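## Task

Put the run's samples S4, S6, S7 and S9 into the bucket adapters on loading stand ST, adding water blanks as required. Every tube in an adapter must be matched by an equal-mass tube in the hole with the same number in the opposing adapter. Each adapter must also balance about its pivot: the combined mass in holes 1 and 2 equals that in holes 3 and 4, while hole 5 sits on the axis and does not count. Before DONE is pressed, every tube, unused blanks included, must be fully seated and upright in a well or hole of a rack or adapter. That rack or adapter must itself be flat and upright, entirely on the table, or for an adapter, seated in the stand. Racks and adapters are not fixed, and anything held in place only by the robot at the end does not count. Release everything and move the grippers away (touching DONE or its housing is fine), then press DONE; the task ends when the key goes down. Pressing DONE with a wrong load is worse than leaving it unpressed.

## Robot and tools

Setup. Two six-joint arms with parallel grippers, left_arm and right_arm, work over one table. Everything is expressed in a single scene frame: origin on the tabletop midway between the arms, +x out over the table, +z up, left_arm on the +y side. The arm names are not image sides. Base roots: left_arm at (+0.037, +0.342, 0) m, quat_wxyz (+0.999, 0, 0, +0.054); right_arm at (+0.038, -0.323, 0) m, quat_wxyz (+0.996, 0, 0, -0.087).

Gripper frame. Fingers extend along the gripper's +z and close along its y axis. end_effector_position is the point between the pads when closed, roughly 2 cm short of the fingertips; closing pushes the tips about 10 mm further along +z. Reported hand positions can be a little off, more so at long reach.

Task objects. All tubes are identical 50 mL tubes, so equal fill gives equal mass (the empty tube weighs something too). Run samples carry an orange cap dot with their ID and no volume; judge their fill by the liquid level. Water blanks have a white cap dot showing their mL. X3, grey dot, belongs to another run and must stay in its well. Adapters are identified by the number on their sides; holes 1-5 are numbered on top. Opposing pairs in the rotor: adapter 1 with 3, adapter 2 with 4. DONE is a green key on a small sloped desk; push until it latches. Loose objects may occasionally get nudged by something.

The row (used by execute_actions and move). One flat list of 16 numbers covering both arms, even if only one moves: x, y, z, qw, qx, qy, qz, opening for left_arm, then the same eight for right_arm. x, y, z are an absolute target position in metres for that gripper's end_effector_position in the scene frame; qw..qz are an absolute target orientation, w first. Opening runs from -1 (closed) to +1 (fully open, 0.084 m) and is a target, not an offset. A target more than 0.6 m from the arm's last reported position along any gripper axis gets the call refused. To hold an orientation steady, resend the same quaternion you chose rather than the drifted one read back. For an idle arm, repeat its last reported pose and wanted opening every call. Each control step the command is clipped to within 70 mm and 16 degrees of the measured pose; position wins over orientation if both cannot be met.

execute_actions: argument actions, a list holding zero or one item, plus optional pictures (boolean). Empty list: just returns state. {"rows": [[16 numbers], ...], "steps": n}: 1-15 rows, n up to 15 steps of 1/30 s (default 15); the final row repeats to fill. {"steps": n} alone: a wait up to 300 steps counted from the previous result, your reply time included. After an action the arm only continues to its last clipped pose, so check the result and send the remainder.

move: target is one 16-number row as above; speed in m/s from 0.002 to 0.5 (default 0.25), turning capped at twice that in rad/s. Grippers follow straight lines, finishing together, 0.5-10 s; they stop at 10 s even if short. Opening is sent at the start. Paths do not avoid obstacles or the other arm; grippers lag, stray and may overshoot speed, especially near full stretch. Faster contact hits harder, and aiming deeper past contact presses harder.

wait: seconds, 0 to 10; nothing new is commanded.

zoom_image: camera (cam_head_left, cam_head_right, cam_high, cam_low, cam_left_wrist, cam_right_wrist) and region [x0, y0, x1, y1] in pixels, top-left origin, at most 504 by 504. All images are 672x504.

read_manual: optional section, only "licences". finished_scene: scene, the number of the scene to end; irreversible, and reports success.

Reading results. The state line gives each gripper's position, quaternion and velocities. grip_measured is the actual finger opening on the command scale; to keep a grip, command clearly below it (lower means tighter, about 24 N per pad max). The move: line gives an ending (done, off_target, moving, held, fault) and limits: paced means the pose sent was clipped, held means a check blocked steps and the arm may then jump ahead fast. If only one arm is named, the other finished. Distances to pose are listed. "pose unreachable" means the clearance check altered or blocked a command; HELD marks affected steps. "Hand target" shows where the controller is now driving. MOTOR HOT appears from 65 °C; at 80 °C an OVER-TEMPERATURE FAULT brakes that arm until it cools, so avoid holding loads idly. A TORQUE FAULT (load limits in N m: waist 55.8, shoulder 55.8, elbow 46.5, forearm roll 25.1, wrist pitch 17.6, wrist roll 17.6, held weight included) backs the joint off, freezes the arm 10 s and drops the rest of the call.

Avoid: knocking anything off the table, arm-on-arm collisions or hard pressing, fast slams, dropped or slipping tubes, toppled racks, and any arm stop. Move smoothly and economically.

Each tool is called after "Emit:" as name(argument=value, ...), one argument or row to a line, values as JSON.

## Session

Emit:
execute_actions(
  actions=[],
)

Scene clock: 0.00 s of 10400.00 s.
left_arm: end_effector_position=(+0.1552, +0.5897, +0.2631) grip_measured=+1.00 end_effector_quat_wxyz=(-0.315, +0.694, +0.613, +0.207) end_effector_velocity=(-0.000, -0.000, -0.000) end_effector_angular_velocity=(-0.000, -0.000, +0.001) | right_arm: end_effector_position=(+0.3180, +0.3451, +0.2694) grip_measured=+1.00 end_effector_quat_wxyz=(-0.056, -0.389, +0.730, +0.559) end_effector_velocity=(+0.000, +0.000, +0.001) end_effector_angular_velocity=(+0.001, -0.001, -0.001)
Joint positions: left_arm=[ 0.395  0.573 -0.063  1.237 -0.763 -1.942  0.084] | right_arm=[ 1.041 -0.783 -1.343 -1.549  1.108 -1.352  0.084]
Joint velocities: left_arm=[ 0.     0.    -0.    -0.001 -0.     0.     0.   ] | right_arm=[-0.     0.002  0.     0.001  0.     0.     0.   ]
Hand target (left_arm): +0.155, +0.590, +0.263; -0.315, +0.694, +0.613, +0.207
Hand target (right_arm): +0.318, +0.345, +0.269; -0.056, -0.389, +0.730, +0.559

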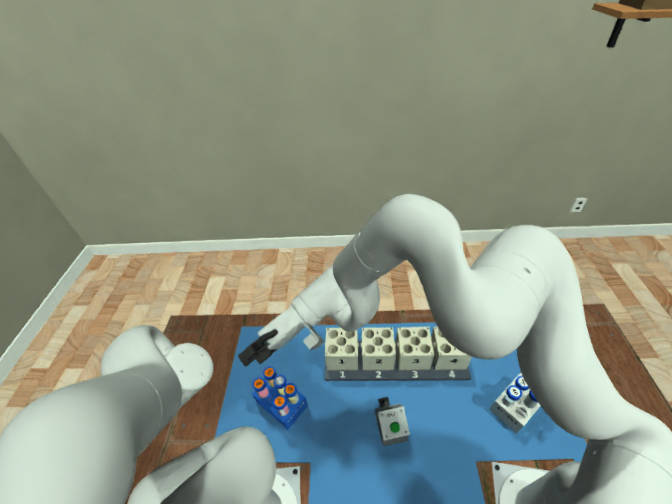

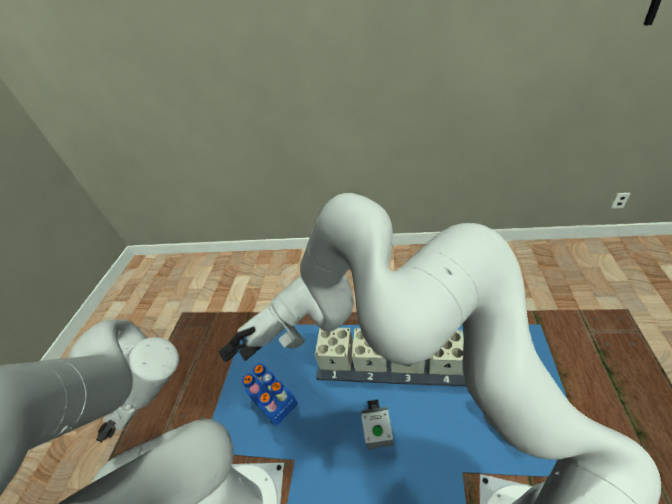

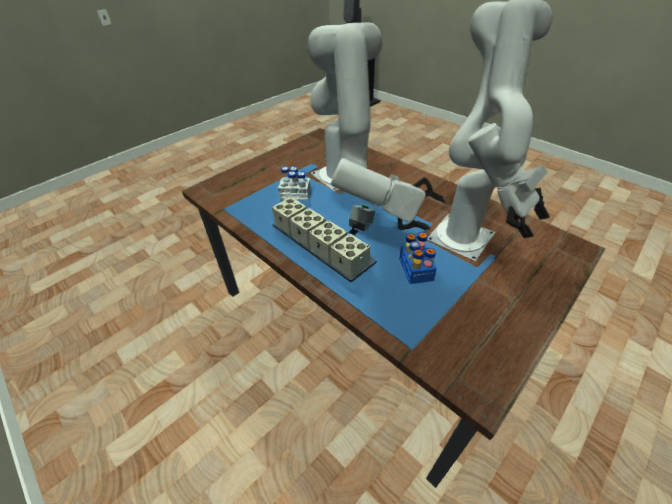

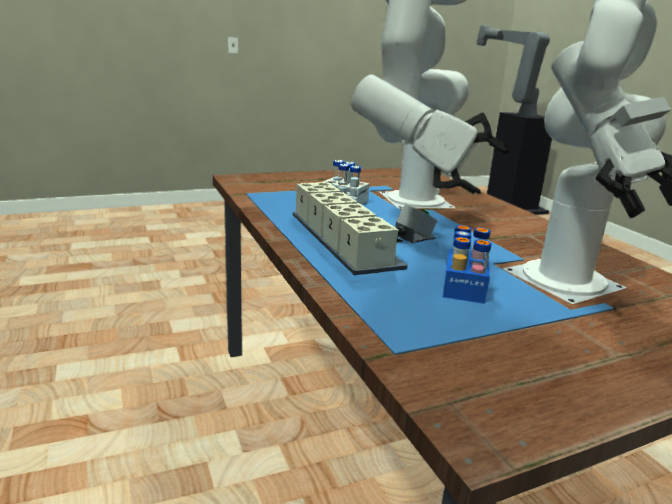

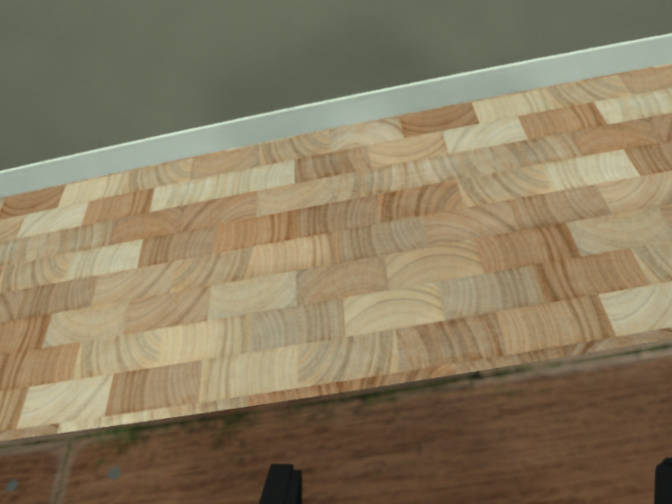

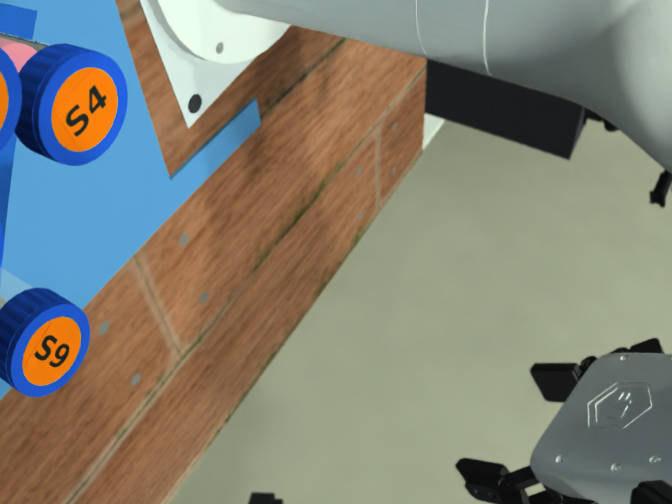

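Emit:
move(
  target=[0.1552,0.5897,0.2631,-0.315,0.694,0.613,0.207,1,0.25,-0.3,0.4,0,1,0,0,1],
  speed=0.4,
)

Emit:
move(
  target=[0.25,0.3,0.4,0,1,0,0,1,0.25,-0.3,0.4,0,1,0,0,1],
  speed=0.4,
)

Scene clock: 12.37 s of 10400.00 s.
left_arm: end_effector_position=(+0.1552, +0.5897, +0.2631) grip_measured=+1.00 end_effector_quat_wxyz=(-0.315, +0.694, +0.613, +0.207) end_effector_velocity=(+0.001, +0.000, +0.001) end_effector_angular_velocity=(+0.000, -0.001, -0.001) | right_arm: end_effector_position=(+0.2476, -0.2988, +0.3983) grip_measured=+1.00 end_effector_quat_wxyz=(-0.000, +1.000, +0.002, -0.000) end_effector_velocity=(+0.000, -0.001, +0.000) end_effector_angular_velocity=(+0.013, +0.001, +0.006)
Joint positions: left_arm=[ 0.394  0.572 -0.063  1.237 -0.764 -1.943  0.084] | right_arm=[ 0.288  0.661 -0.507 -3.141  1.168 -3.031  0.084]
Joint velocities: left_arm=[-0.001  0.    -0.001 -0.001  0.     0.    -0.   ] | right_arm=[-0.021  0.001 -0.001  0.014  0.001 -0.032 -0.   ]
Hand target (left_arm): +0.155, +0.590, +0.263; -0.315, +0.694, +0.613, +0.207
Hand target (right_arm): +0.248, -0.299, +0.398; -0.001, +1.000, +0.002, -0.000
Off the commanded pose (left_arm): 0.000 m, 0 deg.
Off the commanded pose (right_arm): 0.003 m, 0 deg.
After step 90, 5.63 s passed at rest.
move: done

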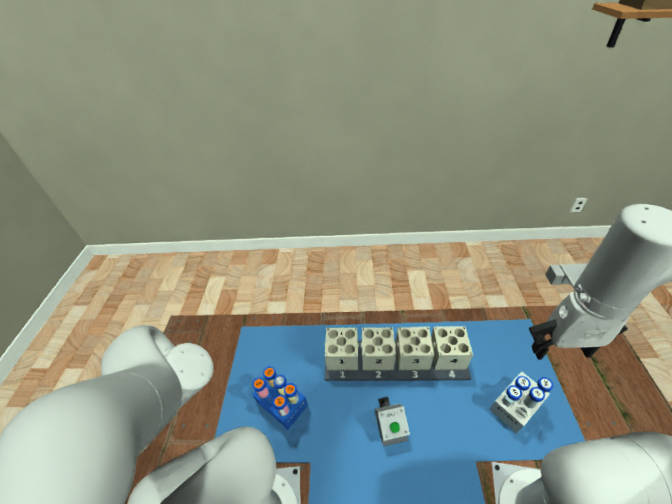

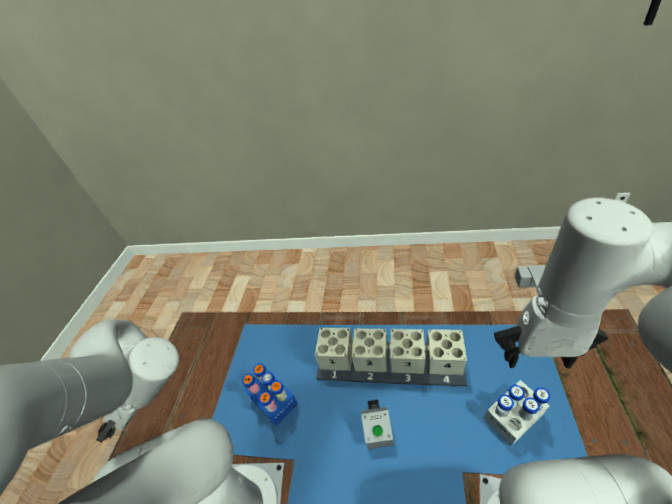

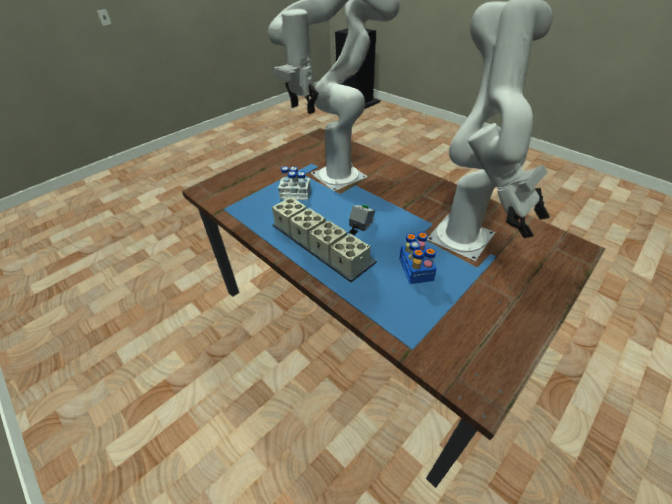

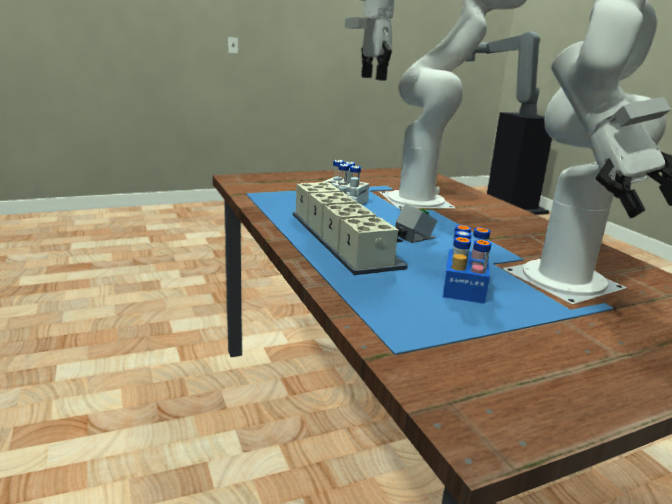

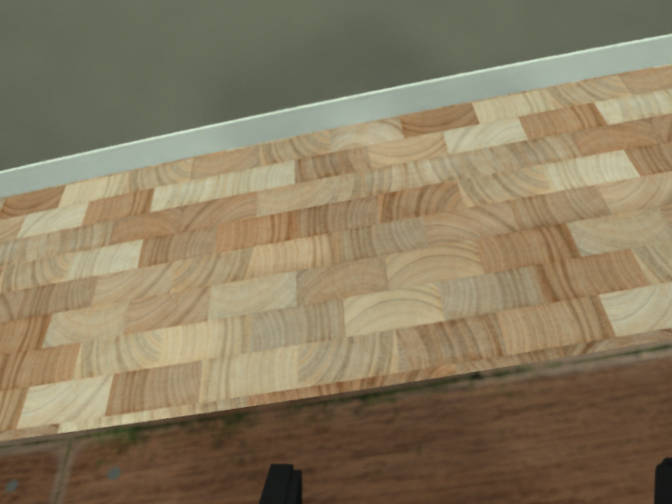

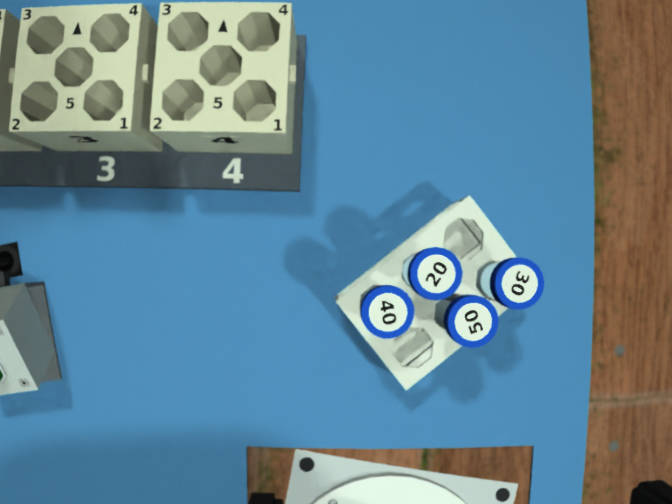

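Scene clock: 15.07 s of 10400.00 s.
left_arm: end_effector_position=(+0.2504, +0.3002, +0.4003) grip_measured=+1.00 end_effector_quat_wxyz=(+0.000, +1.000, +0.001, -0.001) end_effector_velocity=(+0.000, -0.002, +0.000) end_effector_angular_velocity=(-0.006, +0.006, -0.007) | right_arm: end_effector_position=(+0.2500, -0.3000, +0.4000) grip_measured=+1.00 end_effector_quat_wxyz=(+0.000, +1.000, +0.000, +0.000) end_effector_velocity=(+0.000, -0.000, +0.000) end_effector_angular_velocity=(-0.001, +0.000, +0.000)
Joint positions: left_arm=[-0.303  0.639 -0.522 -0.001 -1.162 -0.196  0.084] | right_arm=[ 0.281  0.654 -0.514 -3.142  1.168 -3.034  0.084]
Joint velocities: left_arm=[ 0.001 -0.006 -0.003 -0.008 -0.002  0.01   0.   ] | right_arm=[-0.    -0.001 -0.    -0.001  0.    -0.     0.   ]
Hand target (left_arm): +0.250, +0.300, +0.400; +0.001, +1.000, +0.001, -0.001
Hand target (right_arm): +0.250, -0.300, +0.400; +0.000, +1.000, +0.000, +0.000
Off the commanded pose (left_arm): 0.000 m, 0 deg.
Off the commanded pose (right_arm): 0.000 m, 0 deg.
move: done

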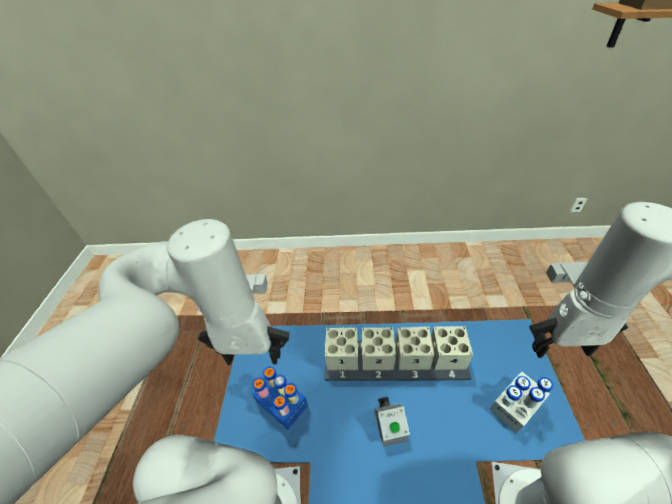

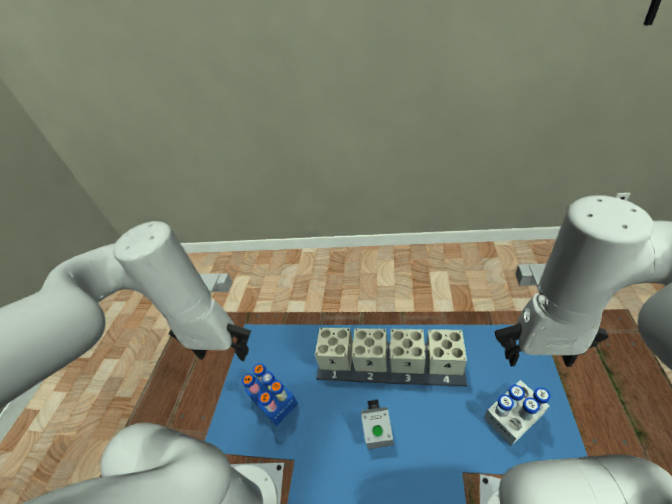

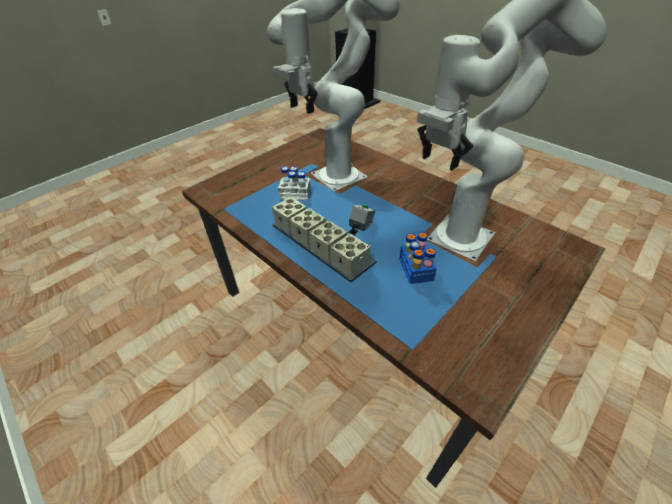

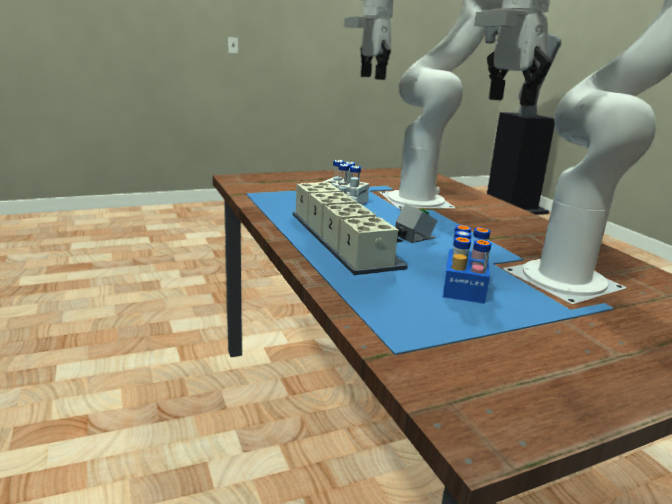

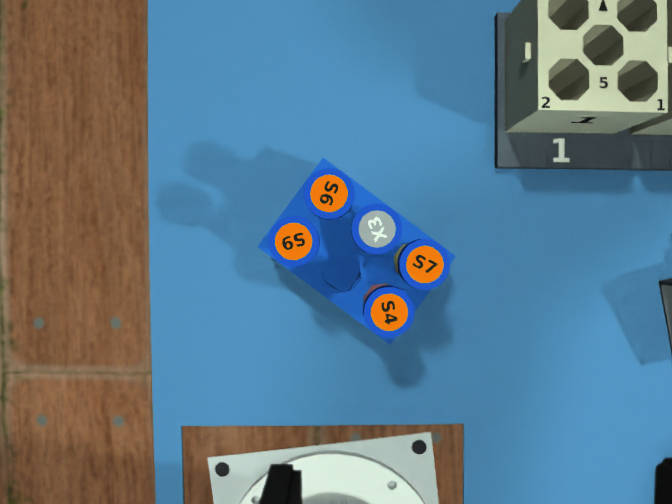

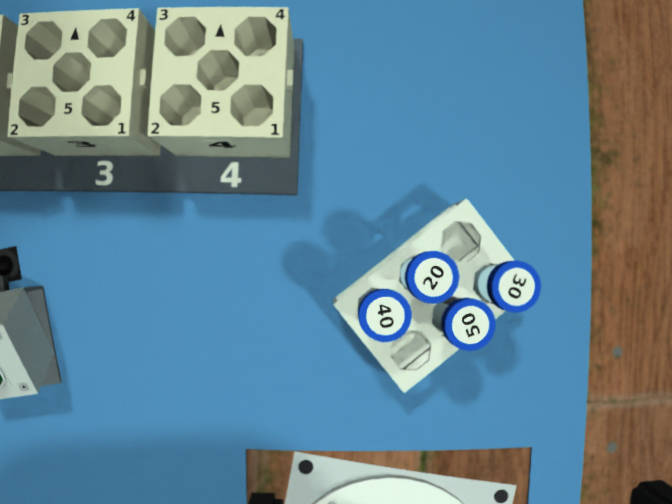

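Emit:
zoom_image(
  camera="cam_low",
  region=[420,210,520,310],
)

Emit:
zoom_image(
  camera="cam_head_left",
  region=[235,310,485,450],
)

Emit:
zoom_image(
  camera="cam_high",
  region=[380,220,460,290],
)

Emit:
zoom_image(
  camera="cam_low",
  region=[280,140,420,280],
)

Region (420, 210, 520, 310) of cam_low's 672x504 image, scaled by 5.040, with more detail than that image has.

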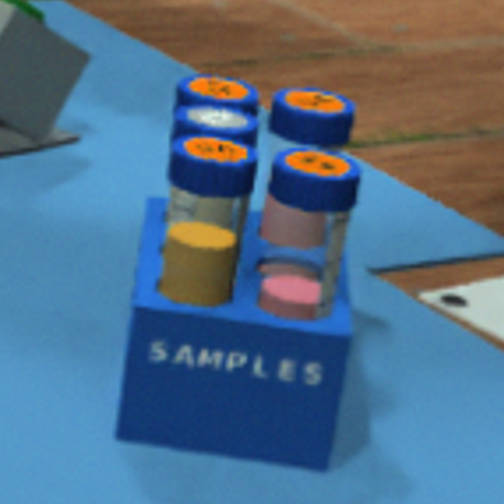

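Region (235, 310, 485, 450) of cam_head_left's 672x504 image, scaled by 2.016, with more detail than that image has; it fills the top 282 rows of this view, and the rest is white.

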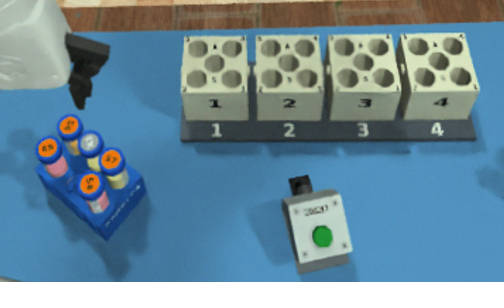

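Region (380, 220, 460, 290) of cam_high's 672x504 image, scaled by 6.300, with more detail than that image has; it fills the top 441 rows of this view, and the rest is white.

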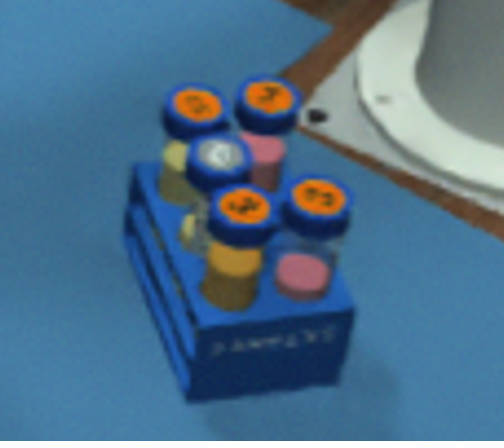

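Region (280, 140, 420, 280) of cam_low's 672x504 image, scaled by 3.600, with more detail than that image has.

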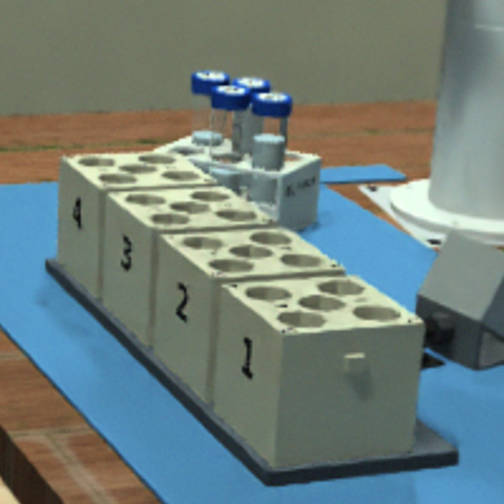

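Emit:
move(
  target=[0.40,0.10,0.28,0,1,0,0,0.3,0.38,-0.2,0.28,0,1,0,0,0.3],
  speed=0.4,
)

Scene clock: 49.60 s of 10400.00 s.
left_arm: end_effector_position=(+0.4002, +0.1004, +0.2804) grip_measured=+0.29 end_effector_quat_wxyz=(+0.000, +1.000, +0.000, -0.000) end_effector_velocity=(+0.001, -0.001, -0.001) end_effector_angular_velocity=(+0.001, -0.000, -0.001) | right_arm: end_effector_position=(+0.3799, -0.2008, +0.2807) grip_measured=+0.29 end_effector_quat_wxyz=(+0.000, +1.000, -0.001, -0.000) end_effector_velocity=(+0.000, +0.000, +0.000) end_effector_angular_velocity=(+0.000, -0.000, -0.000)
Joint positions: left_arm=[-0.696 -0.117 -0.825 -0.001 -0.707 -0.587  0.056] | right_arm=[ 0.517  0.068 -0.635 -3.142  0.704 -2.797  0.056]
Joint velocities: left_arm=[-0.001 -0.005 -0.004  0.001  0.001 -0.001 -0.   ] | right_arm=[ 0.    -0.001 -0.001  0.     0.     0.     0.   ]
Hand target (left_arm): +0.400, +0.100, +0.280; +0.000, +1.000, +0.000, -0.000
Hand target (right_arm): +0.380, -0.201, +0.281; +0.000, +1.000, -0.001, -0.000
Off the commanded pose (left_arm): 0.001 m, 0 deg.
Off the commanded pose (right_arm): 0.001 m, 0 deg.
After step 90, 29.83 s passed at rest.
move: done; limits=paced

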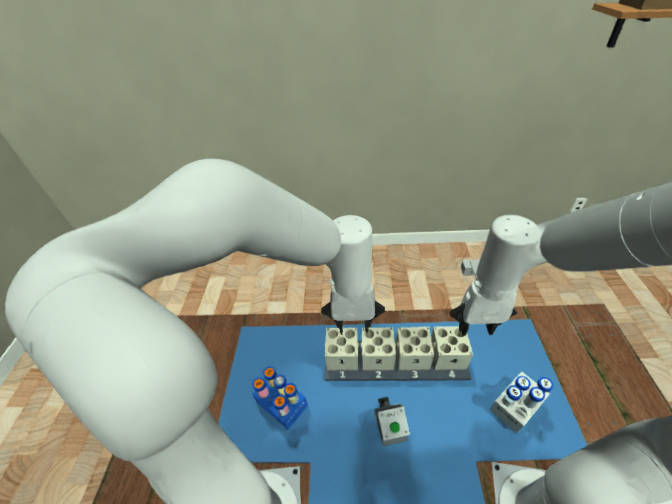

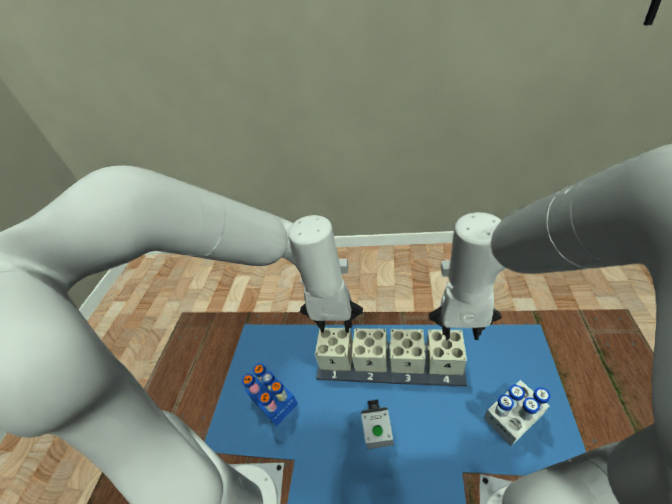

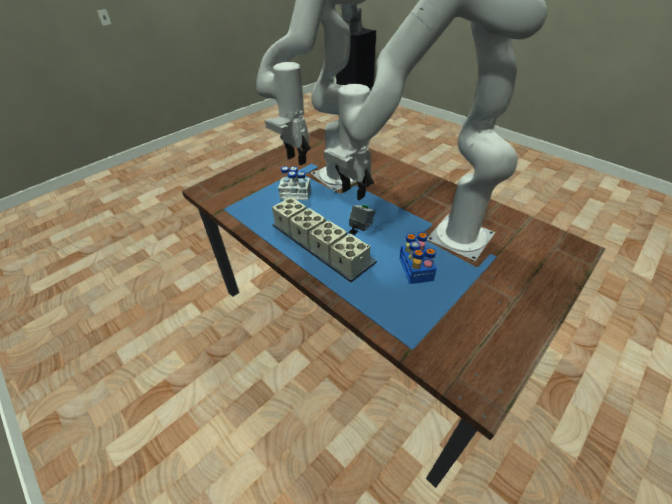

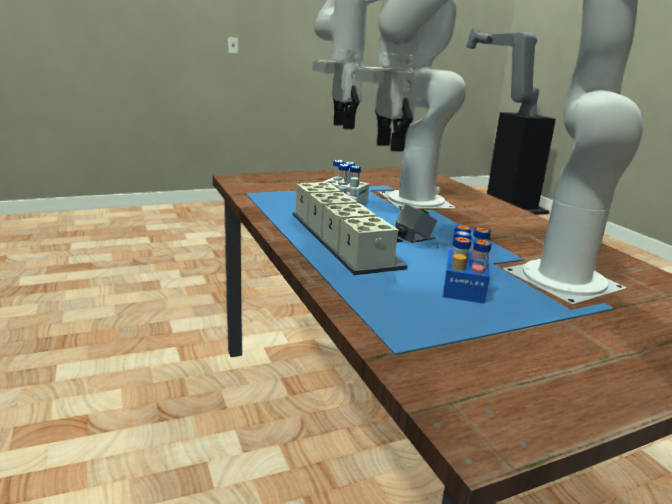

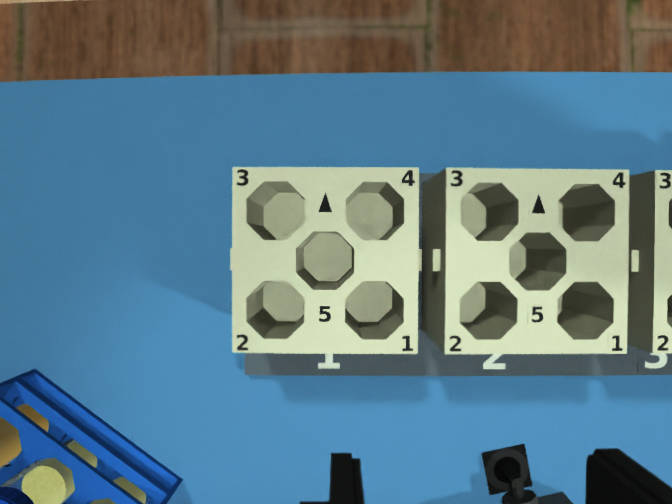

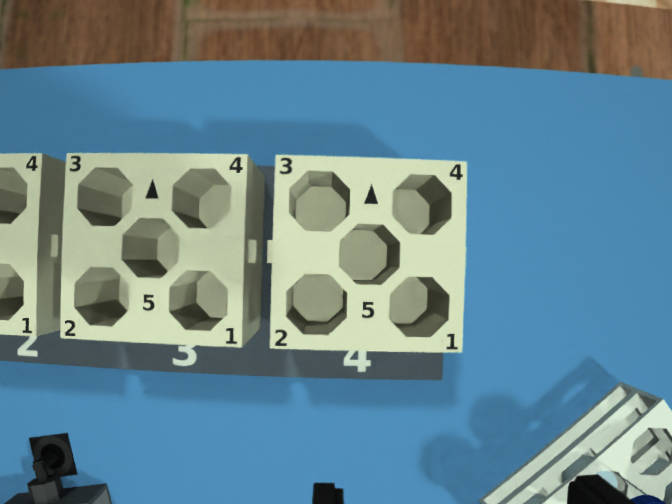

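Emit:
move(
  target=[0.325,0.363,0.19,0,0.95,-0.313,0,0.3,0.293,-0.3865,0.19,0,0.903,-0.43,0,0.3],
  speed=0.4,
)

Emit:
zoom_image(
  camera="cam_low",
  region=[300,100,540,310],
)

Scene clock: 74.97 s of 10400.00 s.
left_arm: end_effector_position=(+0.3250, +0.3631, +0.1899) grip_measured=+0.29 end_effector_quat_wxyz=(-0.002, +0.950, -0.313, +0.000) end_effector_velocity=(-0.001, +0.001, -0.001) end_effector_angular_velocity=(-0.019, +0.004, -0.004) | right_arm: end_effector_position=(+0.2928, -0.3859, +0.1899) grip_measured=+0.29 end_effector_quat_wxyz=(+0.001, +0.903, -0.430, +0.001) end_effector_velocity=(-0.000, -0.001, -0.000) end_effector_angular_velocity=(+0.000, +0.002, -0.001)
Joint positions: left_arm=[-0.04   0.083 -0.367  0.009 -0.448  0.695  0.056] | right_arm=[-0.067  0.159 -0.302 -3.145  0.46  -2.49   0.056]
Joint velocities: left_arm=[ 0.019 -0.005 -0.001 -0.043 -0.002  0.061 -0.   ] | right_arm=[-0.003 -0.002 -0.    -0.    -0.    -0.002  0.   ]
Hand target (left_arm): +0.325, +0.363, +0.190; -0.001, +0.950, -0.313, +0.000
Hand target (right_arm): +0.293, -0.386, +0.190; +0.001, +0.903, -0.430, +0.001
Off the commanded pose (left_arm): 0.000 m, 0 deg.
Off the commanded pose (right_arm): 0.001 m, 0 deg.
After step 90, 20.40 s passed at rest.
move: done

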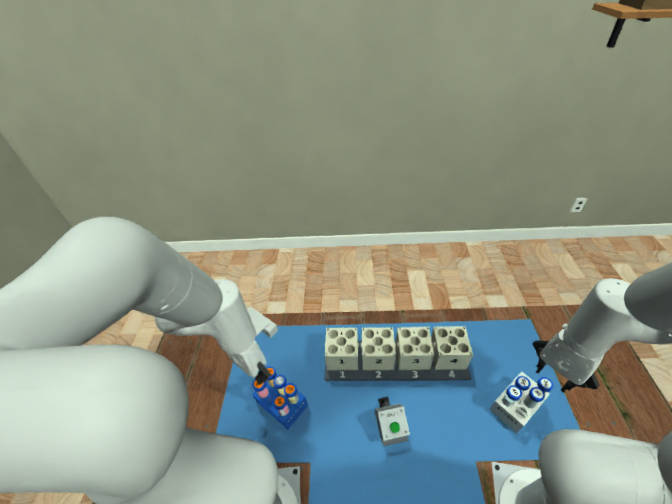

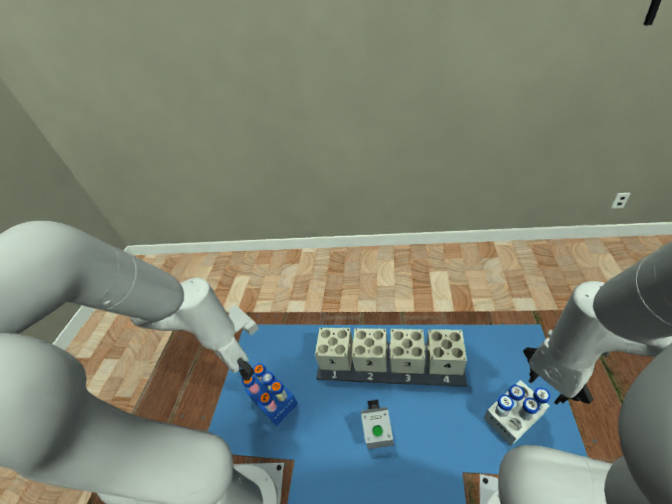

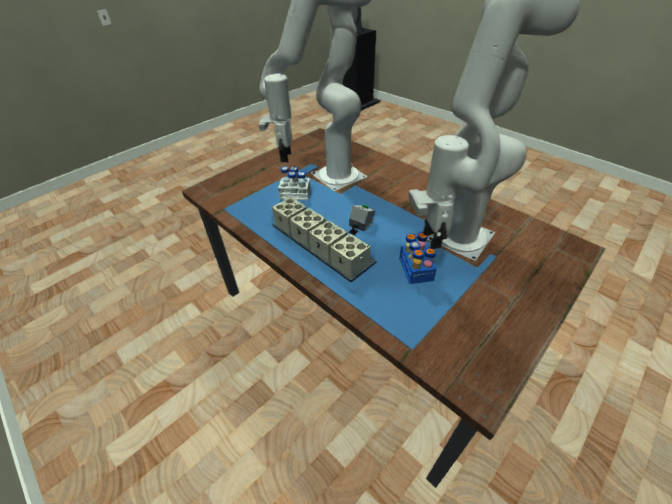

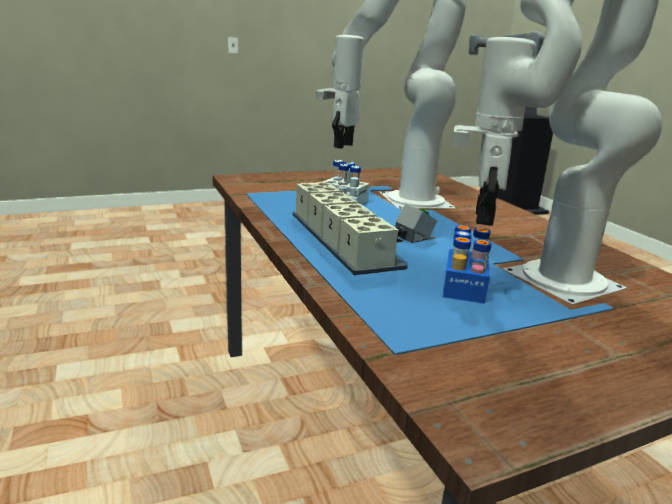

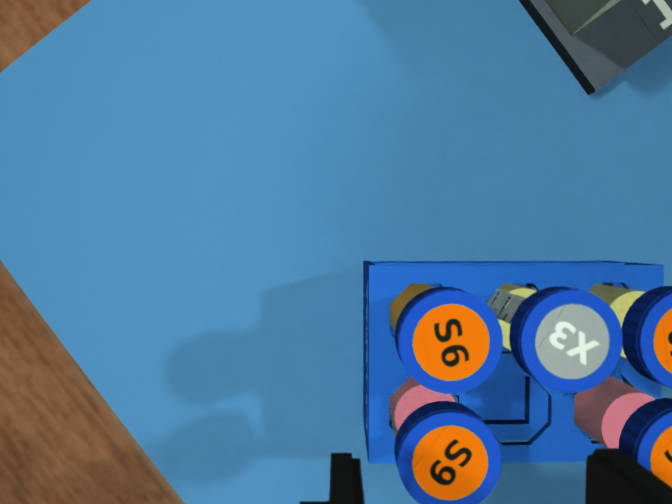

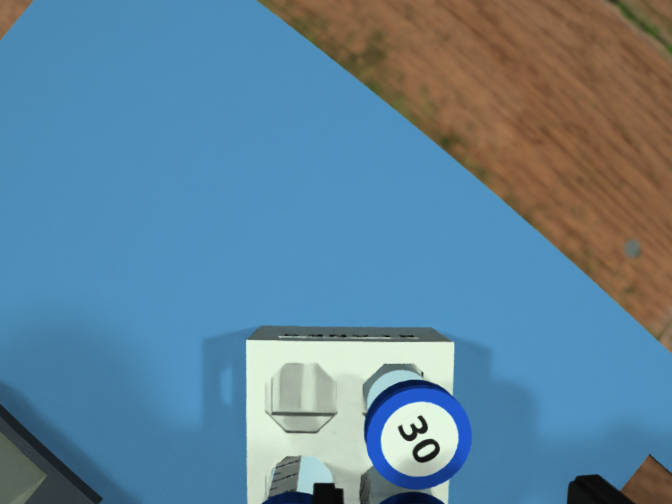

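Region (300, 100, 540, 310) of cam_low's 672x504 image, scaled by 2.100, with more detail than that image has; it fills the top 441 rows of this view, and the rest is white.

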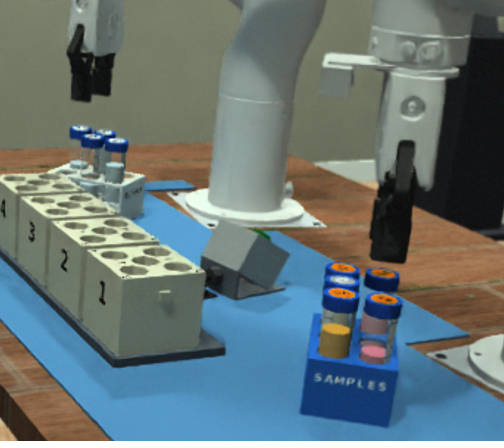

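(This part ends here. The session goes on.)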